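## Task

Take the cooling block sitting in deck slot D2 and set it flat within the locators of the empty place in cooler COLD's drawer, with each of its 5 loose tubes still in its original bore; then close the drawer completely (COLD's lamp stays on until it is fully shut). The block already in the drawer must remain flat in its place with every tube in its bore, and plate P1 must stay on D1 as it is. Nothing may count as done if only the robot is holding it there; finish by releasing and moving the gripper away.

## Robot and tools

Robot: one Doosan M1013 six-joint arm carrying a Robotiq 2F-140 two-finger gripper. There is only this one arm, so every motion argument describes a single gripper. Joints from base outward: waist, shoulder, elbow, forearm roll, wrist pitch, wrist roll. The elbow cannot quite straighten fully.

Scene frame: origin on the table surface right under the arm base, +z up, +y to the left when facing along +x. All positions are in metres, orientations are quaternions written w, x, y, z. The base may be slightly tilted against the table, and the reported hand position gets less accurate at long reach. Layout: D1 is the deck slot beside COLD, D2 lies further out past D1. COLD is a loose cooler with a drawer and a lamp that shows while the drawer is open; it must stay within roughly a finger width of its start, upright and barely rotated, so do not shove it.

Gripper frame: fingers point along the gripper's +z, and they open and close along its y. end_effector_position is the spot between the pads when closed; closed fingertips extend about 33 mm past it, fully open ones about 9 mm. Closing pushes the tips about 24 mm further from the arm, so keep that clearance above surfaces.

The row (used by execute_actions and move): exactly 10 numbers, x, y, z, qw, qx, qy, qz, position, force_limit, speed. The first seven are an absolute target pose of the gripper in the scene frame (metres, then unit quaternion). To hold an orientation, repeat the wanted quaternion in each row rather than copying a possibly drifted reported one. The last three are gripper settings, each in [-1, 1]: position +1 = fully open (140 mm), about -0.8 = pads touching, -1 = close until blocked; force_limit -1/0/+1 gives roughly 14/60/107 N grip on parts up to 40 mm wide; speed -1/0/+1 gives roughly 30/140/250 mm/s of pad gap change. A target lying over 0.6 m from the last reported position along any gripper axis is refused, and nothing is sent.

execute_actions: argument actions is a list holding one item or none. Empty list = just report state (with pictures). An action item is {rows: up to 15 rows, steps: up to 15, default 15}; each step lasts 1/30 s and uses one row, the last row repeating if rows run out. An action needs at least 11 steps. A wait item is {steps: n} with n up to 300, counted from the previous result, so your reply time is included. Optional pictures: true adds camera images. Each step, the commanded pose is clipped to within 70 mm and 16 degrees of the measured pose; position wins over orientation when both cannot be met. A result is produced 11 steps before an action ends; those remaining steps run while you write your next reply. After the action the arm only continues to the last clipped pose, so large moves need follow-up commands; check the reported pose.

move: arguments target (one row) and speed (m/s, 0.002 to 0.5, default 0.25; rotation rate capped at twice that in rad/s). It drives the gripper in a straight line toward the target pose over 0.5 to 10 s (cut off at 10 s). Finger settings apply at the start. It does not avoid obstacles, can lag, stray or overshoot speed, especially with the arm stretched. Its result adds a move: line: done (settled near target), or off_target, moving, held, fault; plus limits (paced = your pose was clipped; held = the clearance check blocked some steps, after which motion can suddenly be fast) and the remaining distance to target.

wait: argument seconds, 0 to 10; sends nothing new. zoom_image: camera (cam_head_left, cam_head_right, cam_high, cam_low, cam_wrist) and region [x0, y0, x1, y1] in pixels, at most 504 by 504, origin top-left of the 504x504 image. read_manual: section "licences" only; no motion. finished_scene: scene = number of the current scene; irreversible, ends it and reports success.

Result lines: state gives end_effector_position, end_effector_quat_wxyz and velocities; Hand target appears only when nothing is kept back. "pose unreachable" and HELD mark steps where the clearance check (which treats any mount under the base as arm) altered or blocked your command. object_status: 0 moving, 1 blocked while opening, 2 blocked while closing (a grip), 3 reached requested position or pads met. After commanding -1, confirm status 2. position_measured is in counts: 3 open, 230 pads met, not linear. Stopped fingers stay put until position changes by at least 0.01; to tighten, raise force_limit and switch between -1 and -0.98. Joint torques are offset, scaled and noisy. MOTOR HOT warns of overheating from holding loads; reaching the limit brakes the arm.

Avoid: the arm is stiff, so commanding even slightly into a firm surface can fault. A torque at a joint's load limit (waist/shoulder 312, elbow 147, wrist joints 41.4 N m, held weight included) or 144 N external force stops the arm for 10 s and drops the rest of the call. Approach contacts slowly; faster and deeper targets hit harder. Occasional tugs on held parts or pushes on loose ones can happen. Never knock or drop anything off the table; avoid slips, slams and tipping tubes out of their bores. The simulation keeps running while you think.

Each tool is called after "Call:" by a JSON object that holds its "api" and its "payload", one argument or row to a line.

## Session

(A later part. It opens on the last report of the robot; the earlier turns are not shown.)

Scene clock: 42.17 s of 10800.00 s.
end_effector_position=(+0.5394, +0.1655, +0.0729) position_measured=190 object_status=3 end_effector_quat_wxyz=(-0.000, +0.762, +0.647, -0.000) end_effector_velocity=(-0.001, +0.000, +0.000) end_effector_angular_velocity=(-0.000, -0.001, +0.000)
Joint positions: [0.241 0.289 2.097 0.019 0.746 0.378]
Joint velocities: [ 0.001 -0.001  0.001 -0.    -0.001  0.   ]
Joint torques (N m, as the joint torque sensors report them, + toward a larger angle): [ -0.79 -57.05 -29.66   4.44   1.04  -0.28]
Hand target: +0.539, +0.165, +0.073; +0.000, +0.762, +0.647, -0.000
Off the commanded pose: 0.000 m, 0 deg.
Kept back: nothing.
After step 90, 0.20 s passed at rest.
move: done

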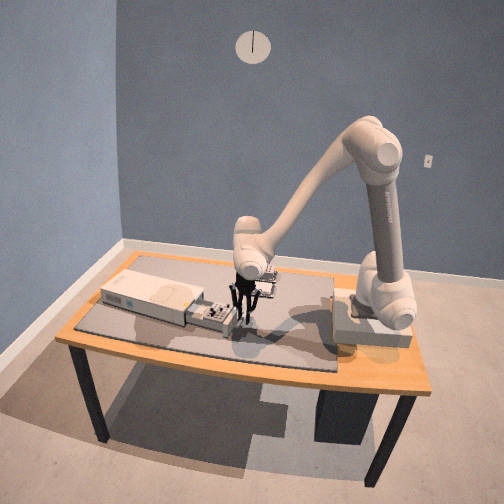

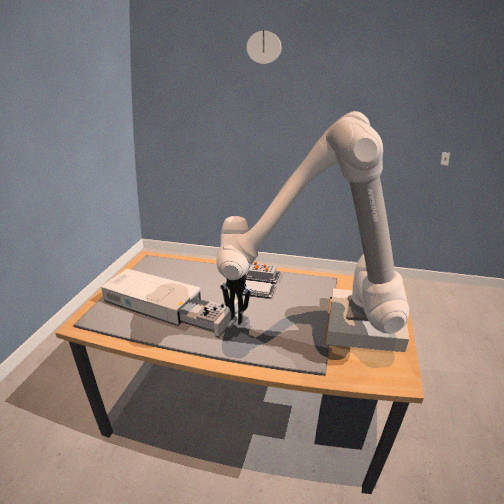

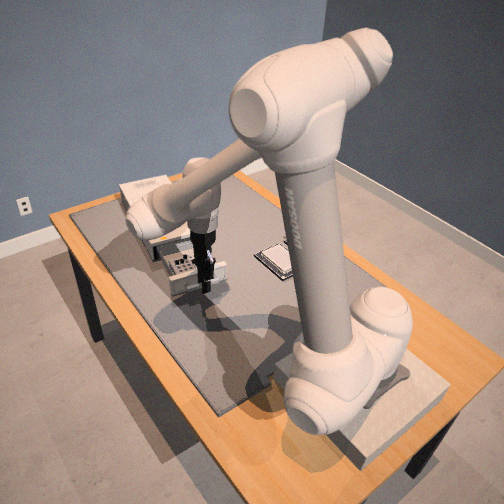

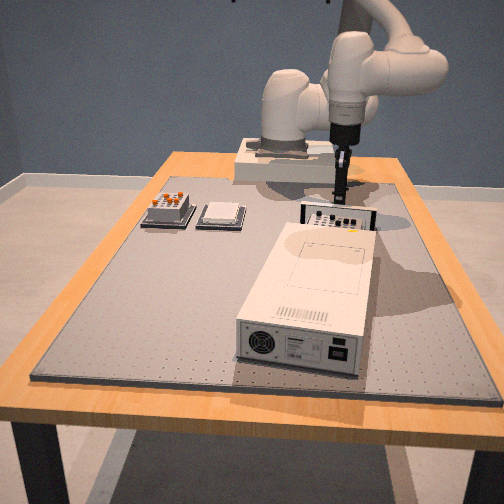

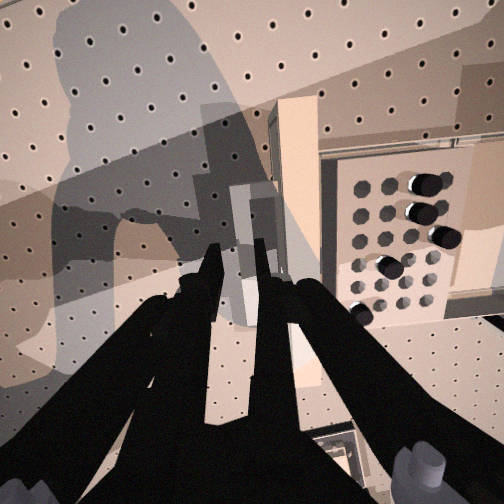

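Call:
{"api": "move", "payload": {
  "target": [0.490, 0.1738, 0.073, 0, 0.7621, 0.6474, 0, -0.48, 0, 0.5],
  "speed": 0.06
}}

Scene clock: 43.87 s of 10800.00 s.
end_effector_position=(+0.4903, +0.1737, +0.0730) position_measured=190 object_status=3 end_effector_quat_wxyz=(+0.000, +0.762, +0.647, +0.000) end_effector_velocity=(-0.001, +0.001, +0.000) end_effector_angular_velocity=(+0.000, -0.000, +0.001)
Joint positions: [0.279 0.232 2.179 0.019 0.721 0.415]
Joint velocities: [ 0.002 -0.002  0.002  0.    -0.     0.001]
Joint torques (N m, as the joint torque sensors report them, + toward a larger angle): [  5.4  -54.2  -16.47   6.16   8.21  -0.19]
Hand target: +0.490, +0.174, +0.073; +0.000, +0.762, +0.647, -0.000
Off the commanded pose: 0.000 m, 0 deg.
Kept back: nothing.
move: done

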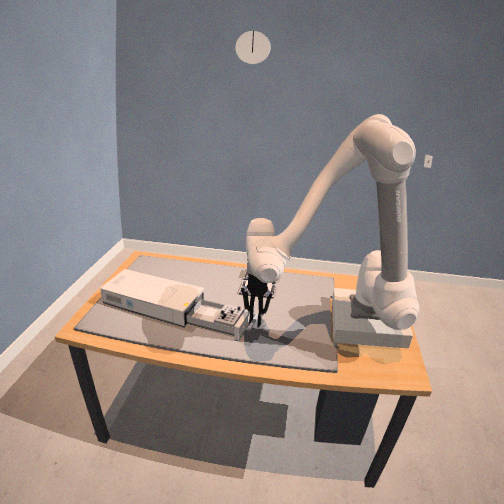

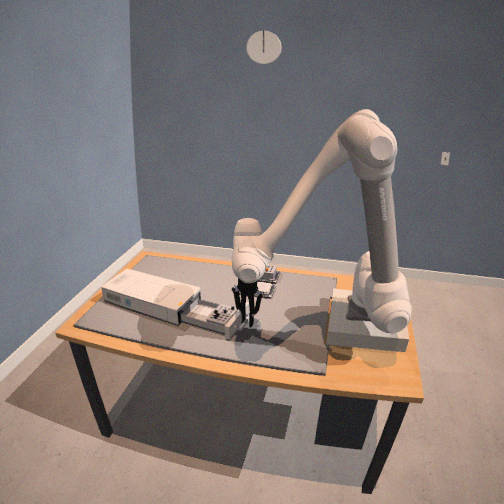

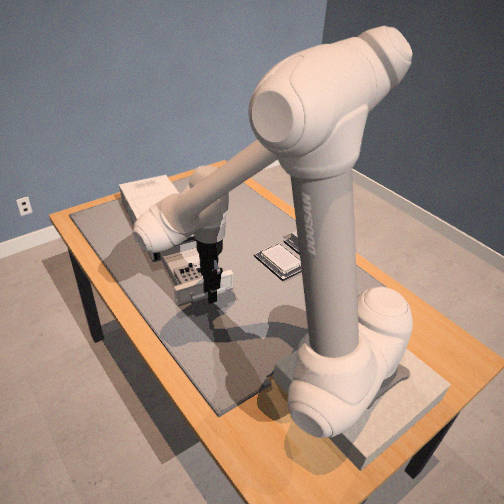

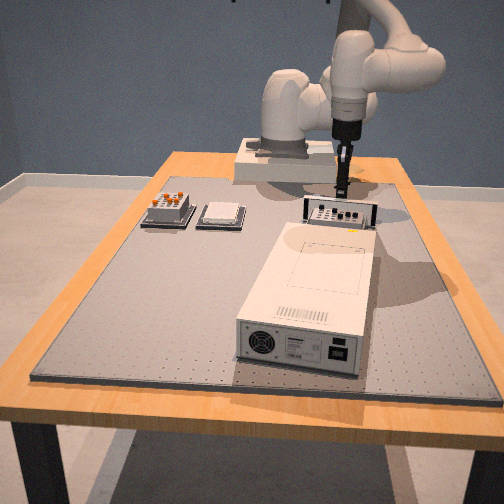

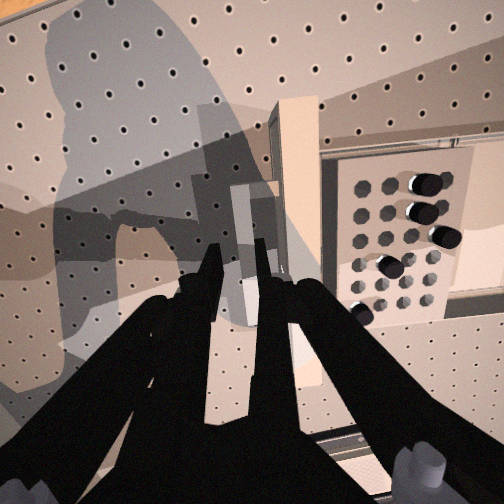

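Call:
{"api": "move", "payload": {
  "target": [0.4965, 0.1727, 0.073, 0, 0.7621, 0.6474, 0, -0.48, 0, 0.5],
  "speed": 0.04
}}

Call:
{"api": "zoom_image", "payload": {
  "camera": "cam_head_left",
  "region": [150, 270, 290, 350]
}}

Scene clock: 45.10 s of 10800.00 s.
end_effector_position=(+0.4964, +0.1727, +0.0730) position_measured=190 object_status=3 end_effector_quat_wxyz=(+0.000, +0.762, +0.647, -0.000) end_effector_velocity=(+0.002, -0.000, +0.000) end_effector_angular_velocity=(+0.000, -0.001, -0.001)
Joint positions: [0.274 0.239 2.169 0.019 0.724 0.41 ]
Joint velocities: [-0.002  0.001 -0.003  0.     0.001 -0.001]
Joint torques (N m, as the joint torque sensors report them, + toward a larger angle): [  3.74 -51.47 -29.08   3.69   0.46  -0.11]
Hand target: +0.497, +0.173, +0.073; -0.000, +0.762, +0.647, +0.000
Off the commanded pose: 0.000 m, 0 deg.
Kept back: nothing.
move: done

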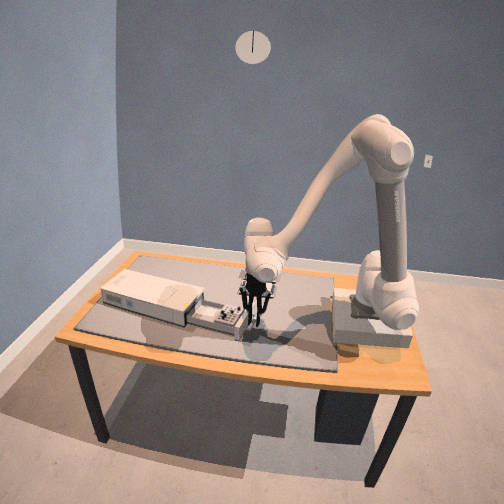

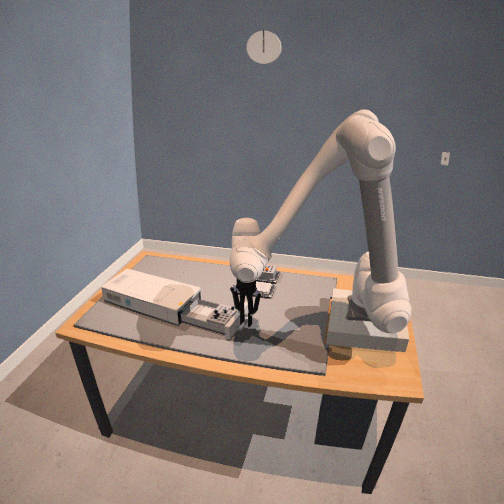

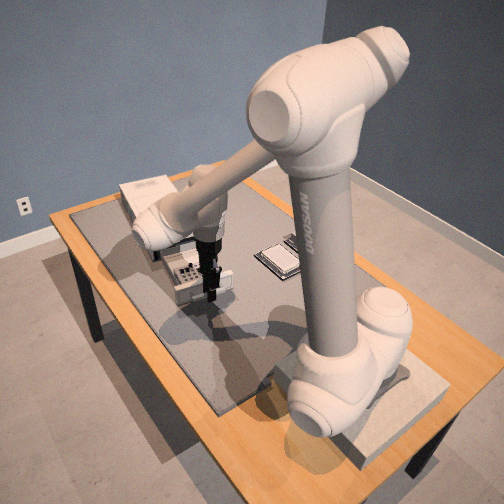

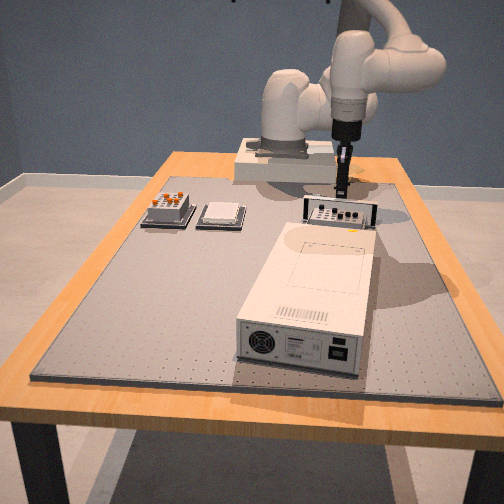

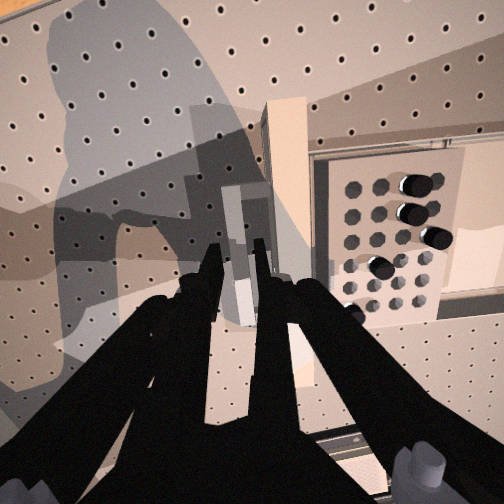

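Region (150, 270, 290, 350) of cam_head_left's 504x504 image, scaled by 3.600, with more detail than that image has; it fills the top 288 rows of this view, and the rest is white.

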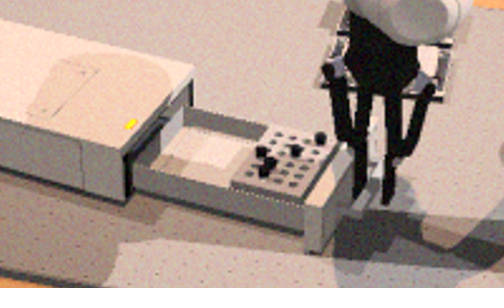

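Call:
{"api": "move", "payload": {
  "target": [0.4965, 0.1727, 0.14, 0, 0.7621, 0.6474, 0, -0.48, 0, 0.5],
  "speed": 0.15
}}

Call:
{"api": "move", "payload": {
  "target": [0.69, 0.141, 0.2, 0, 0.7621, 0.6474, 0, 1, 0, 0.5],
  "speed": 0.25
}}

Scene clock: 46.77 s of 10800.00 s.
end_effector_position=(+0.4965, +0.1727, +0.1399) position_measured=190 object_status=3 end_effector_quat_wxyz=(-0.000, +0.762, +0.647, -0.000) end_effector_velocity=(-0.000, -0.000, +0.001) end_effector_angular_velocity=(-0.000, -0.000, +0.001)
Joint positions: [0.272 0.149 2.12  0.016 0.864 0.411]
Joint velocities: [ 0.    -0.001 -0.001 -0.001  0.003 -0.001]
Joint torques (N m, as the joint torque sensors report them, + toward a larger angle): [  0.82 -45.57 -33.     4.26   0.34   0.16]
Hand target: +0.496, +0.173, +0.140; -0.000, +0.762, +0.647, +0.000
Off the commanded pose: 0.000 m, 0 deg.
Kept back: nothing.
move: done

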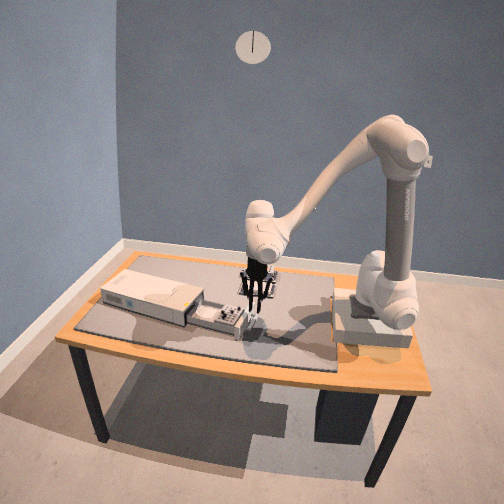

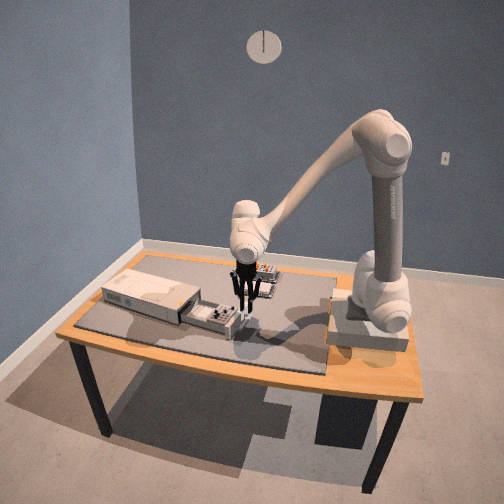

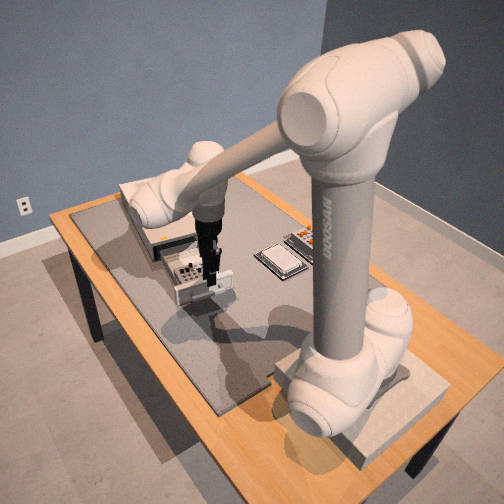

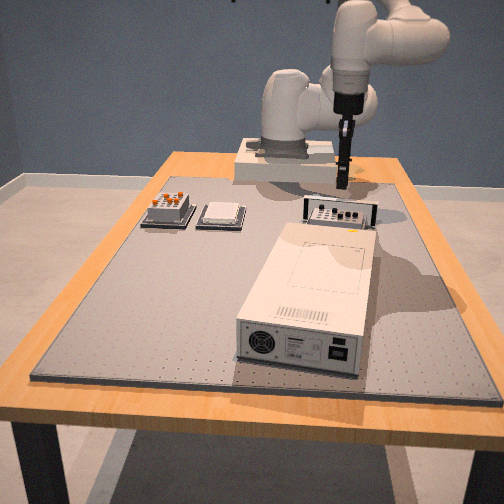

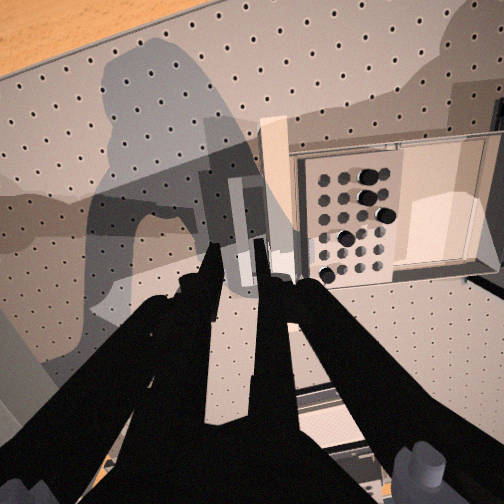

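Scene clock: 48.10 s of 10800.00 s.
end_effector_position=(+0.6899, +0.1413, +0.2001) position_measured=3 object_status=3 end_effector_quat_wxyz=(-0.000, +0.762, +0.647, +0.000) end_effector_velocity=(+0.001, -0.001, -0.000) end_effector_angular_velocity=(-0.000, +0.001, -0.001)
Joint positions: [0.157 0.345 1.728 0.016 1.061 0.299]
Joint velocities: [-0.001  0.002 -0.002 -0.     0.002 -0.   ]
Joint torques (N m, as the joint torque sensors report them, + toward a larger angle): [ -0.13 -72.03 -39.2    4.8    0.64  -0.15]
Hand target: +0.690, +0.141, +0.200; -0.000, +0.762, +0.647, +0.000
Off the commanded pose: 0.000 m, 0 deg.
Kept back: nothing.
move: done

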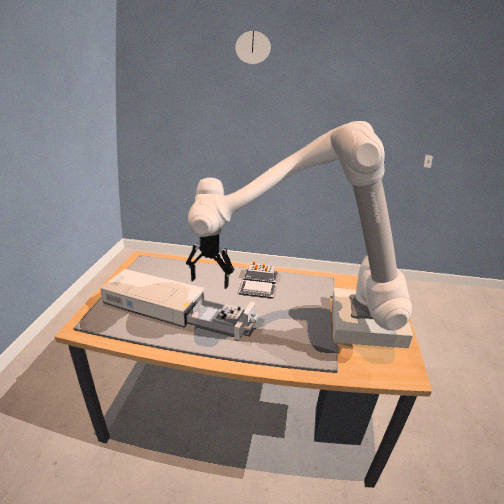

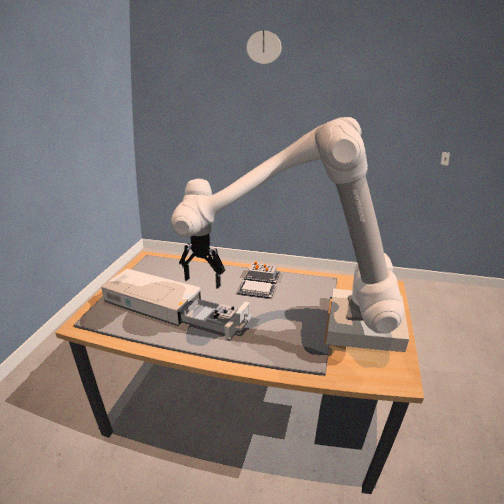

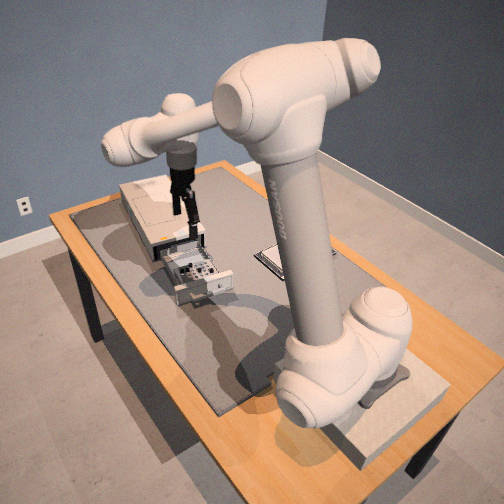

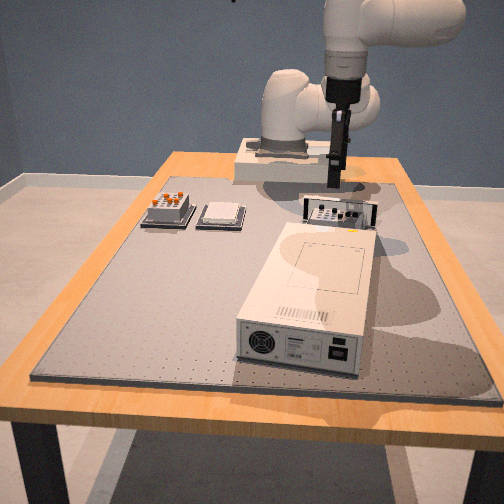

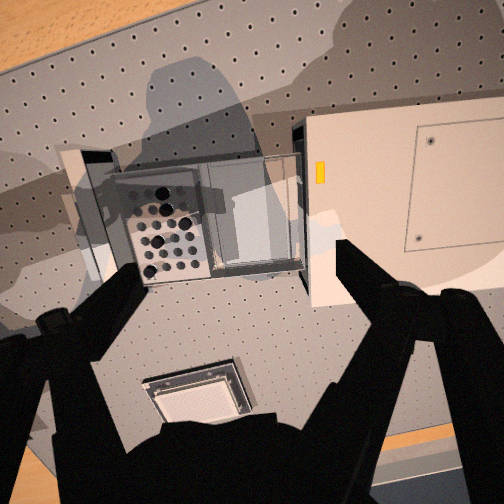

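Call:
{"api": "zoom_image", "payload": {
  "camera": "cam_wrist",
  "region": [100, 120, 340, 310]
}}

Region (100, 120, 340, 310) of cam_wrist's 504x504 image, scaled by 2.100, with more detail than that image has; it fills the top 399 rows of this view, and the rest is white.

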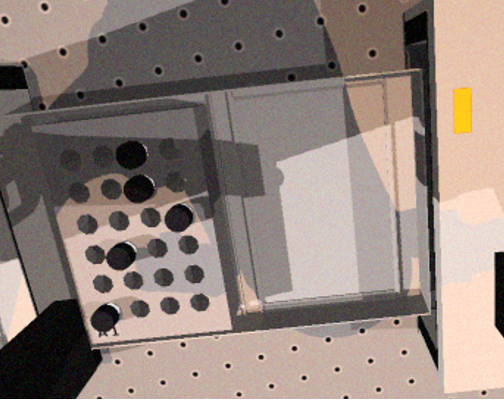

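Call:
{"api": "zoom_image", "payload": {
  "camera": "cam_wrist",
  "region": [185, 145, 320, 285]
}}

Region (185, 145, 320, 285) of cam_wrist's 504x504 image, scaled by 3.600, with more detail than that image has; it fills the left 486 columns of this view, and the rest is white.

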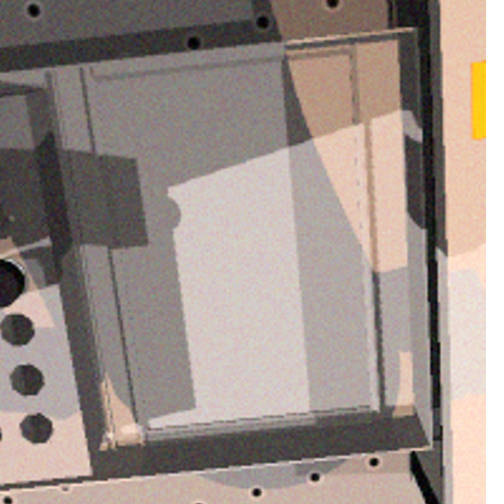

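Call:
{"api": "move", "payload": {
  "target": [0.542, -0.306, 0.2, 0, 1, 0, 0, 1, 0, 0.5],
  "speed": 0.35
}}

Scene clock: 57.03 s of 10800.00 s.
end_effector_position=(+0.5428, -0.3058, +0.2000) position_measured=3 object_status=3 end_effector_quat_wxyz=(-0.000, +1.000, +0.000, +0.000) end_effector_velocity=(-0.000, -0.002, +0.000) end_effector_angular_velocity=(-0.001, +0.001, -0.003)
Joint positions: [-0.568  0.241  1.885  0.019  1.018  0.981]
Joint velocities: [-0.002  0.001 -0.001 -0.001  0.     0.002]
Joint torques (N m, as the joint torque sensors report them, + toward a larger angle): [ -0.03 -59.79 -35.8    4.44   0.11   0.06]
Hand target: +0.543, -0.306, +0.200; -0.000, +1.000, -0.000, +0.000
Off the commanded pose: 0.001 m, 0 deg.
Kept back: nothing.
After step 90, 3.40 s passed at rest.
move: done

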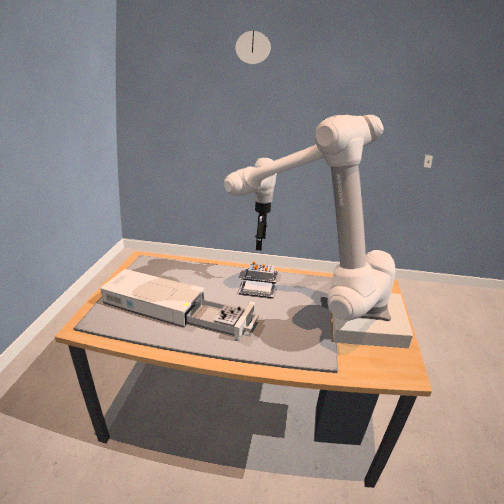

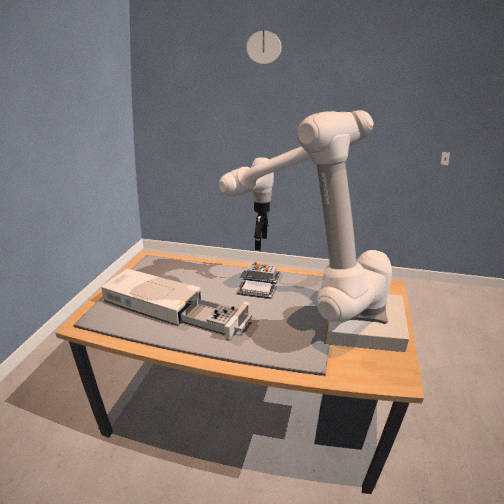

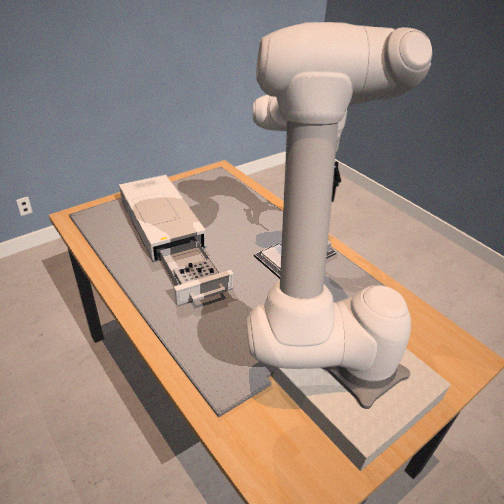

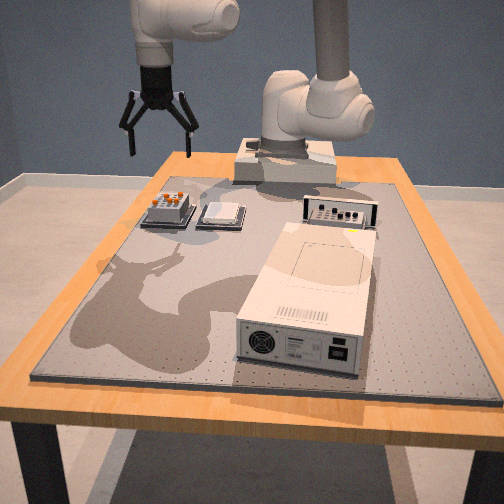

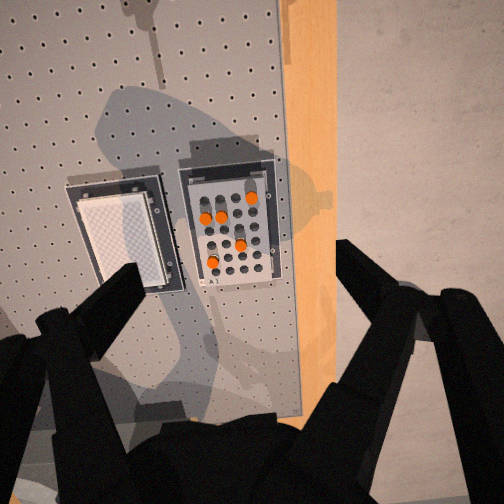

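Call:
{"api": "zoom_image", "payload": {
  "camera": "cam_wrist",
  "region": [165, 150, 305, 300]
}}

Region (165, 150, 305, 300) of cam_wrist's 504x504 image, scaled by 3.360, with more detail than that image has; it fills the left 470 columns of this view, and the rest is white.

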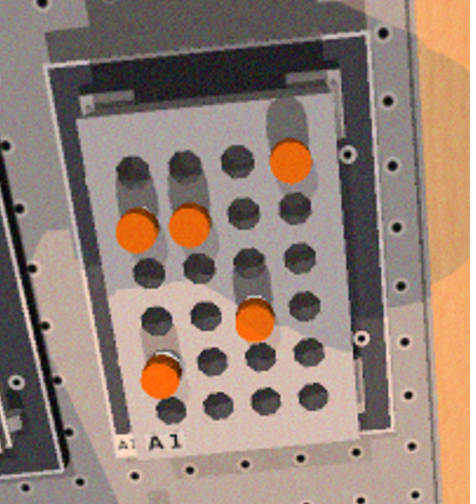

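Call:
{"api": "move", "payload": {
  "target": [0.5271, -0.2967, 0.11, 0, 1, 0, 0, 0.55, 0, 0.5],
  "speed": 0.2
}}

Call:
{"api": "zoom_image", "payload": {
  "camera": "cam_wrist",
  "region": [130, 130, 350, 370]
}}

Scene clock: 59.10 s of 10800.00 s.
end_effector_position=(+0.5271, -0.2968, +0.1101) position_measured=59 object_status=3 end_effector_quat_wxyz=(+0.000, +1.000, -0.000, +0.000) end_effector_velocity=(-0.000, -0.000, -0.002) end_effector_angular_velocity=(+0.000, +0.000, -0.002)
Joint positions: [-0.567  0.309  1.993  0.02   0.843  0.978]
Joint velocities: [-0.001  0.002  0.002  0.    -0.003  0.001]
Joint torques (N m, as the joint torque sensors report them, + toward a larger angle): [  1.16 -62.1  -32.12   4.26   0.59  -0.22]
Hand target: +0.527, -0.297, +0.110; +0.000, +1.000, -0.000, -0.000
Off the commanded pose: 0.000 m, 0 deg.
Kept back: nothing.
move: done

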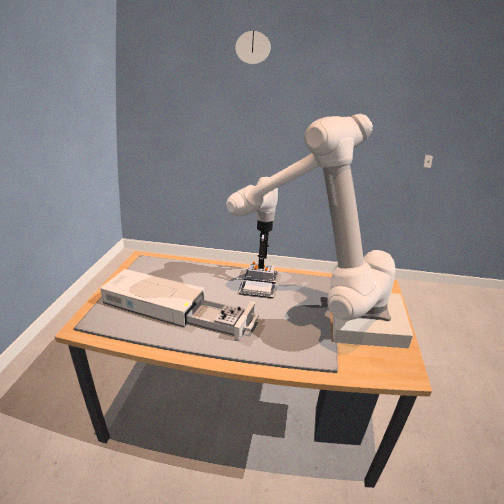

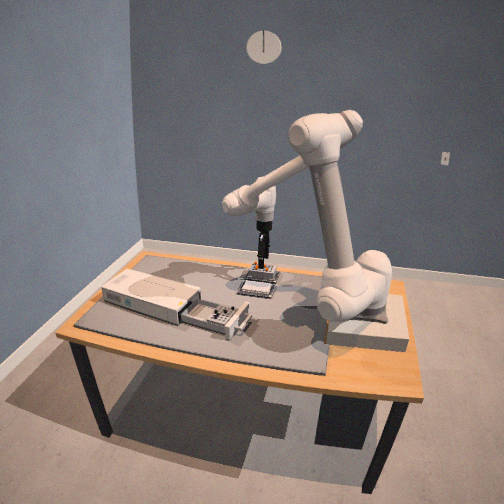

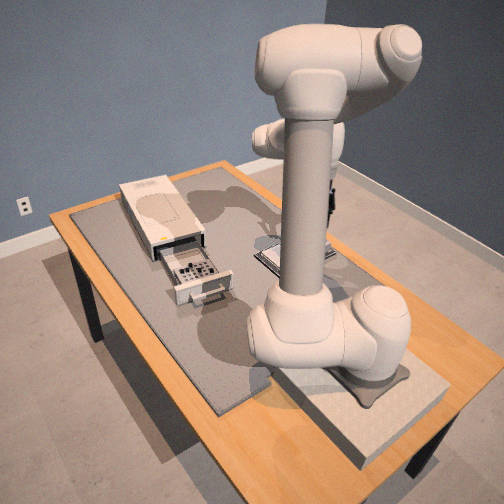

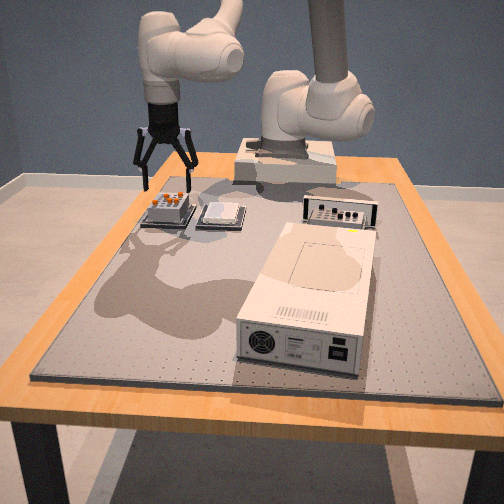

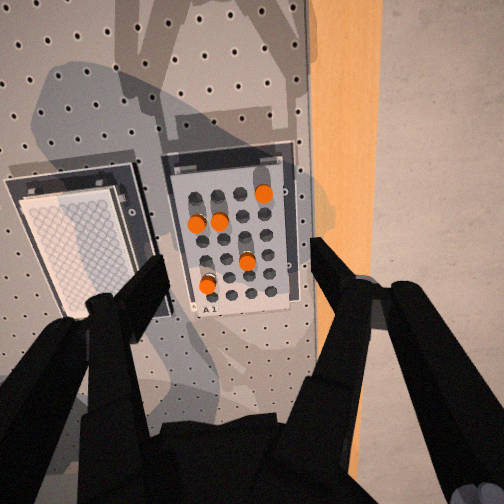

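Region (130, 130, 350, 370) of cam_wrist's 504x504 image, scaled by 2.100, with more detail than that image has; it fills the left 462 columns of this view, and the rest is white.

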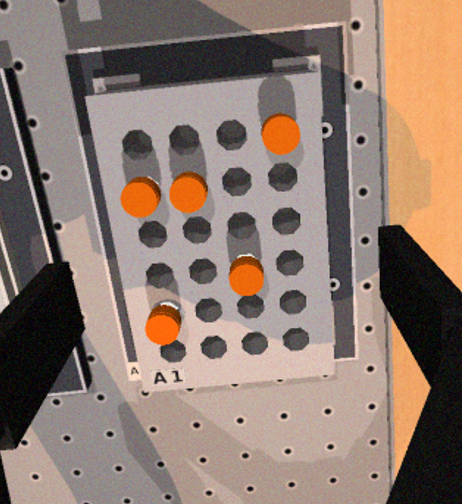

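Call:
{"api": "zoom_image", "payload": {
  "camera": "cam_low",
  "region": [120, 120, 260, 240]
}}

Region (120, 120, 260, 240) of cam_low's 504x504 image, scaled by 3.600, with more detail than that image has; it fills the top 432 rows of this view, and the rest is white.

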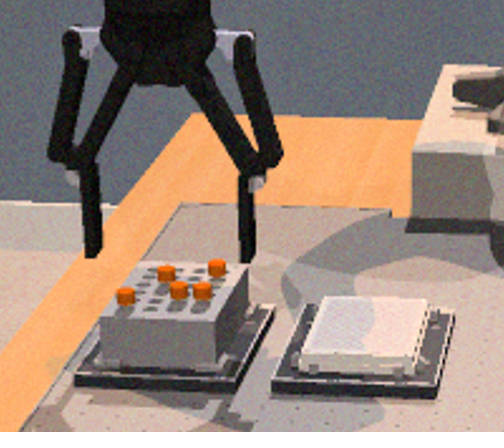

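Call:
{"api": "move", "payload": {
  "target": [0.529, -0.295, 0.066, 0, 1, -0.006, 0, 0.55, 0.3, -0.3],
  "speed": 0.08
}}

Call:
{"api": "zoom_image", "payload": {
  "camera": "cam_low",
  "region": [120, 120, 260, 240]
}}

Call:
{"api": "zoom_image", "payload": {
  "camera": "cam_wrist",
  "region": [120, 130, 360, 380]
}}

Scene clock: 61.73 s of 10800.00 s.
end_effector_position=(+0.5290, -0.2950, +0.0661) position_measured=59 object_status=3 end_effector_quat_wxyz=(+0.000, +1.000, -0.006, +0.000) end_effector_velocity=(-0.000, +0.001, -0.001) end_effector_angular_velocity=(+0.001, +0.000, -0.000)
Joint positions: [-0.562  0.364  2.019  0.022  0.761  0.993]
Joint velocities: [ 0.001  0.001  0.001  0.001 -0.002  0.001]
Joint torques (N m, as the joint torque sensors report them, + toward a larger angle): [  0.6  -64.87 -30.96   3.9    0.17  -0.18]
Hand target: +0.529, -0.295, +0.066; +0.000, +1.000, -0.006, -0.000
Off the commanded pose: 0.000 m, 0 deg.
Kept back: nothing.
move: done

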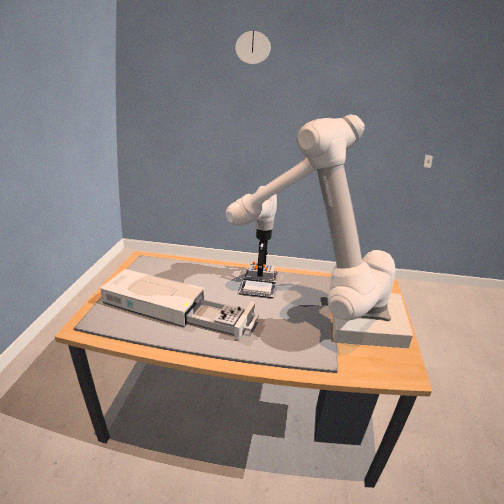

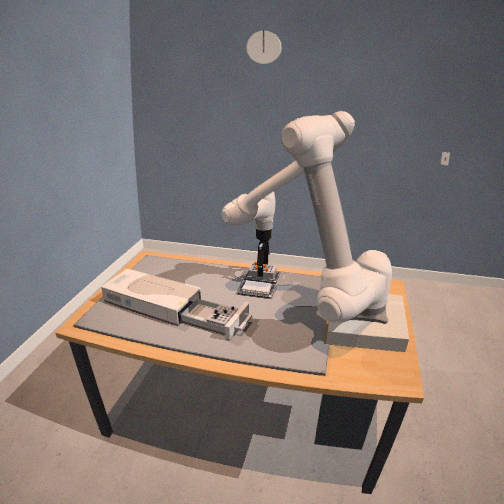

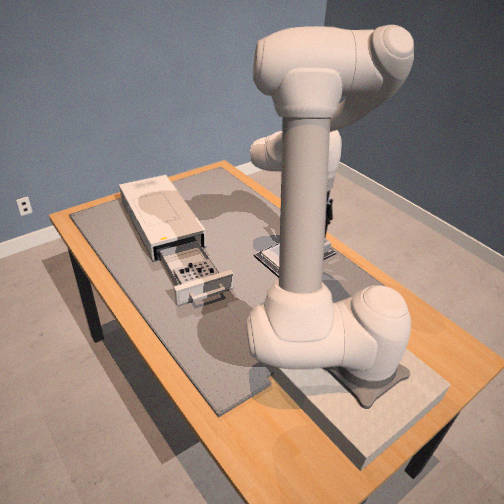

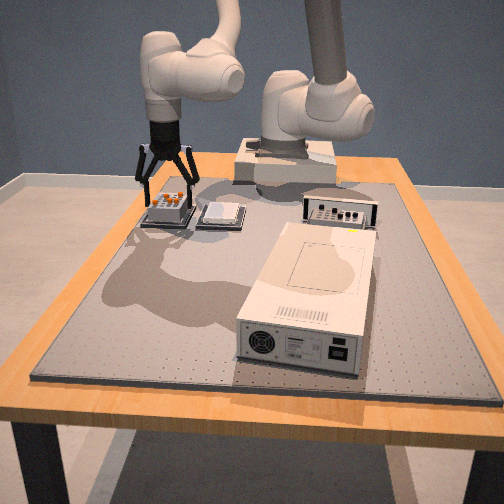

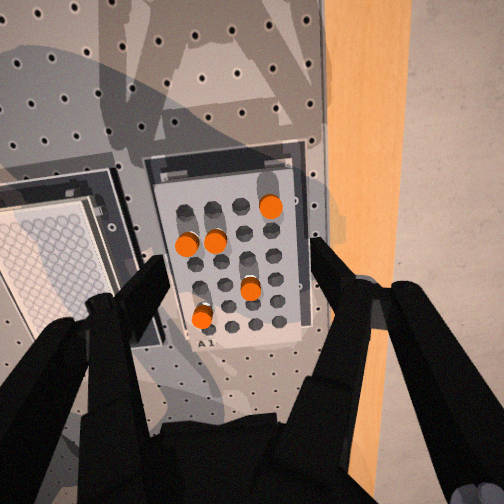

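Region (120, 120, 260, 240) of cam_low's 504x504 image, scaled by 3.600, with more detail than that image has; it fills the top 432 rows of this view, and the rest is white.

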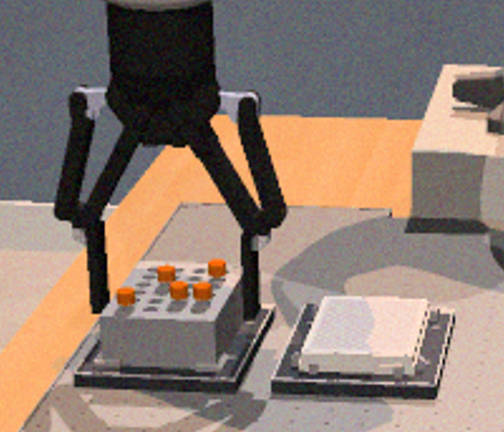

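Region (120, 130, 360, 380) of cam_wrist's 504x504 image, scaled by 2.016, with more detail than that image has; it fills the left 484 columns of this view, and the rest is white.

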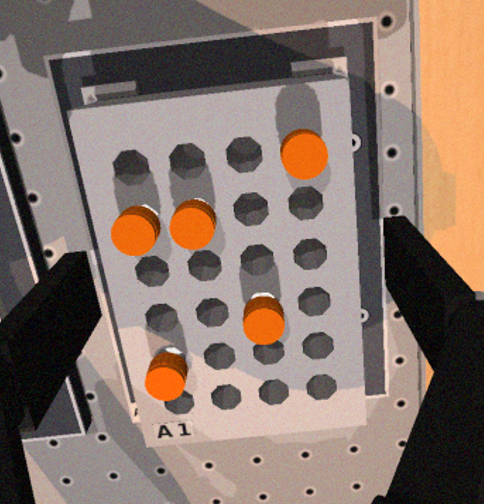

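Call:
{"api": "move", "payload": {
  "target": [0.5285, -0.294, 0.066, 0, 1, -0.006, 0, -1, 0.5, -0.5],
  "speed": 0.02
}}

Scene clock: 63.40 s of 10800.00 s.
end_effector_position=(+0.5286, -0.2941, +0.0661) position_measured=105 object_status=2 end_effector_quat_wxyz=(+0.000, +1.000, -0.006, +0.000) end_effector_velocity=(-0.001, -0.000, -0.001) end_effector_angular_velocity=(+0.000, +0.002, -0.000)
Joint positions: [-0.561  0.363  2.021  0.022  0.761  0.994]
Joint velocities: [-0.001 -0.     0.002 -0.001 -0.    -0.   ]
Joint torques (N m, as the joint torque sensors report them, + toward a larger angle): [  3.6  -49.52 -15.11   4.86   2.15   0.15]
Hand target: +0.528, -0.294, +0.066; +0.000, +1.000, -0.006, -0.000
Off the commanded pose: 0.000 m, 0 deg.
Kept back: nothing.
move: done

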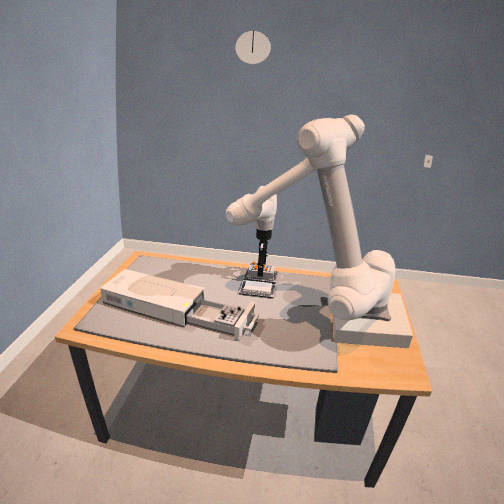

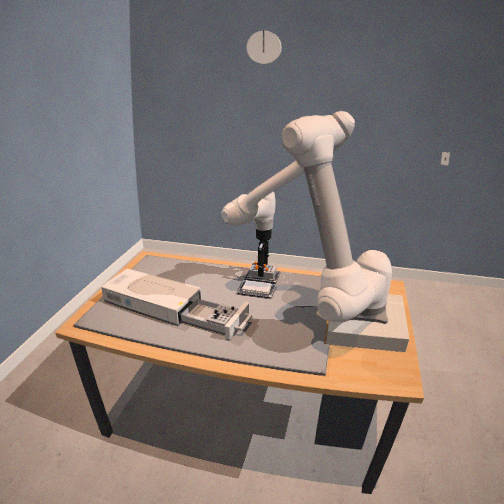

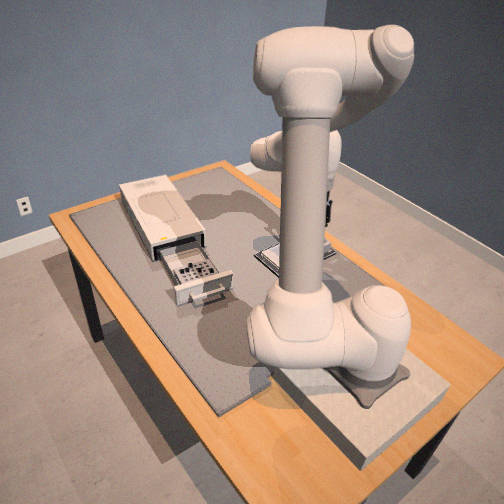

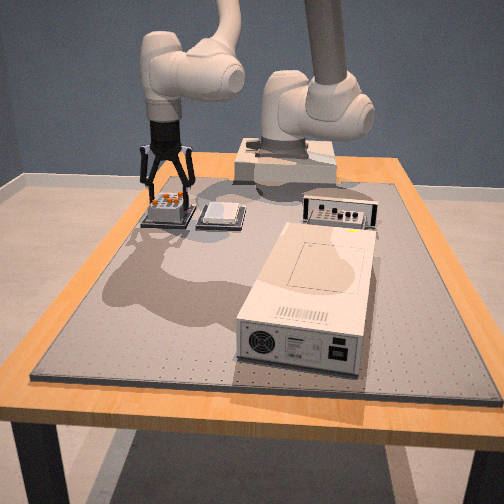

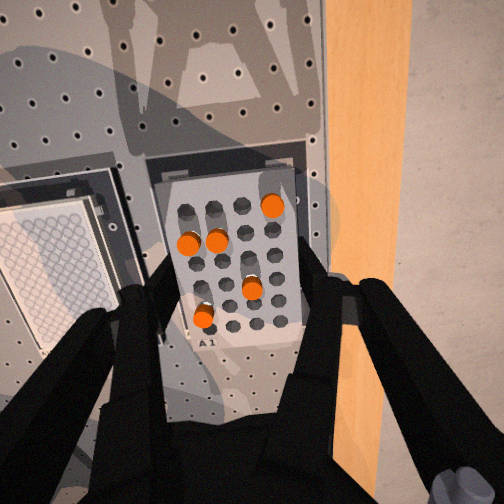

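Call:
{"api": "move", "payload": {
  "target": [0.5285, -0.294, 0.17, 0, 1, -0.006, 0, -1, 0.5, -0.5],
  "speed": 0.1
}}

Scene clock: 65.27 s of 10800.00 s.
end_effector_position=(+0.5285, -0.2940, +0.1699) position_measured=105 object_status=2 end_effector_quat_wxyz=(-0.000, +1.000, -0.006, -0.000) end_effector_velocity=(+0.000, +0.000, +0.001) end_effector_angular_velocity=(-0.000, +0.000, +0.000)
Joint positions: [-0.563  0.243  1.947  0.019  0.955  0.996]
Joint velocities: [ 0.    -0.001 -0.001 -0.     0.003  0.   ]
Joint torques (N m, as the joint torque sensors report them, + toward a larger angle): [  4.07 -63.46 -40.48   4.81   0.44  -0.2 ]
Hand target: +0.528, -0.294, +0.170; -0.000, +1.000, -0.006, +0.000
Off the commanded pose: 0.000 m, 0 deg.
Kept back: nothing.
move: done

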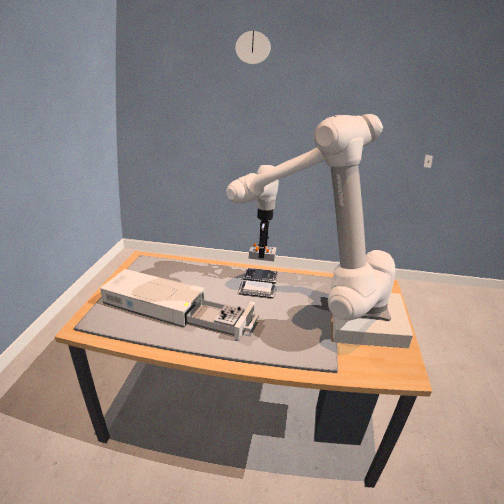

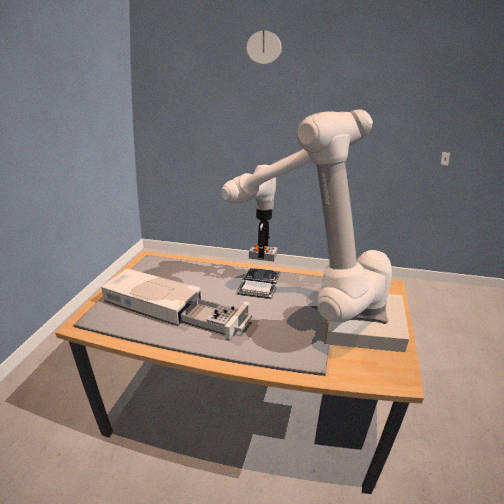

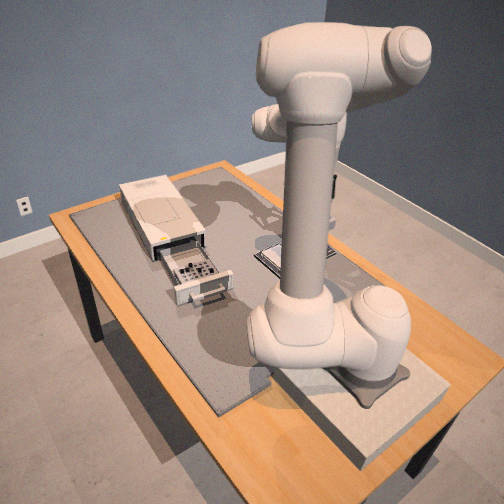

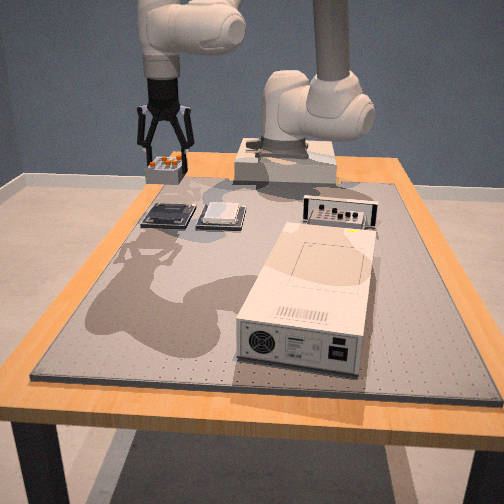

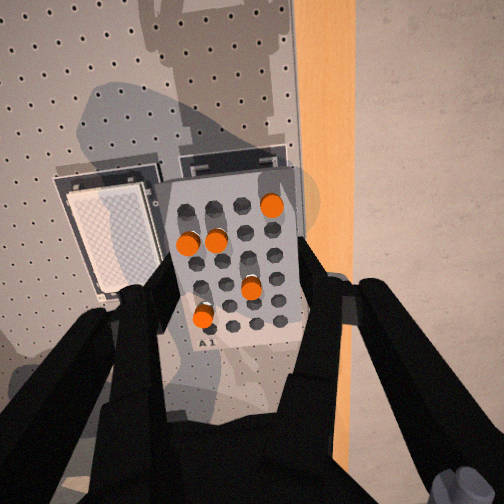

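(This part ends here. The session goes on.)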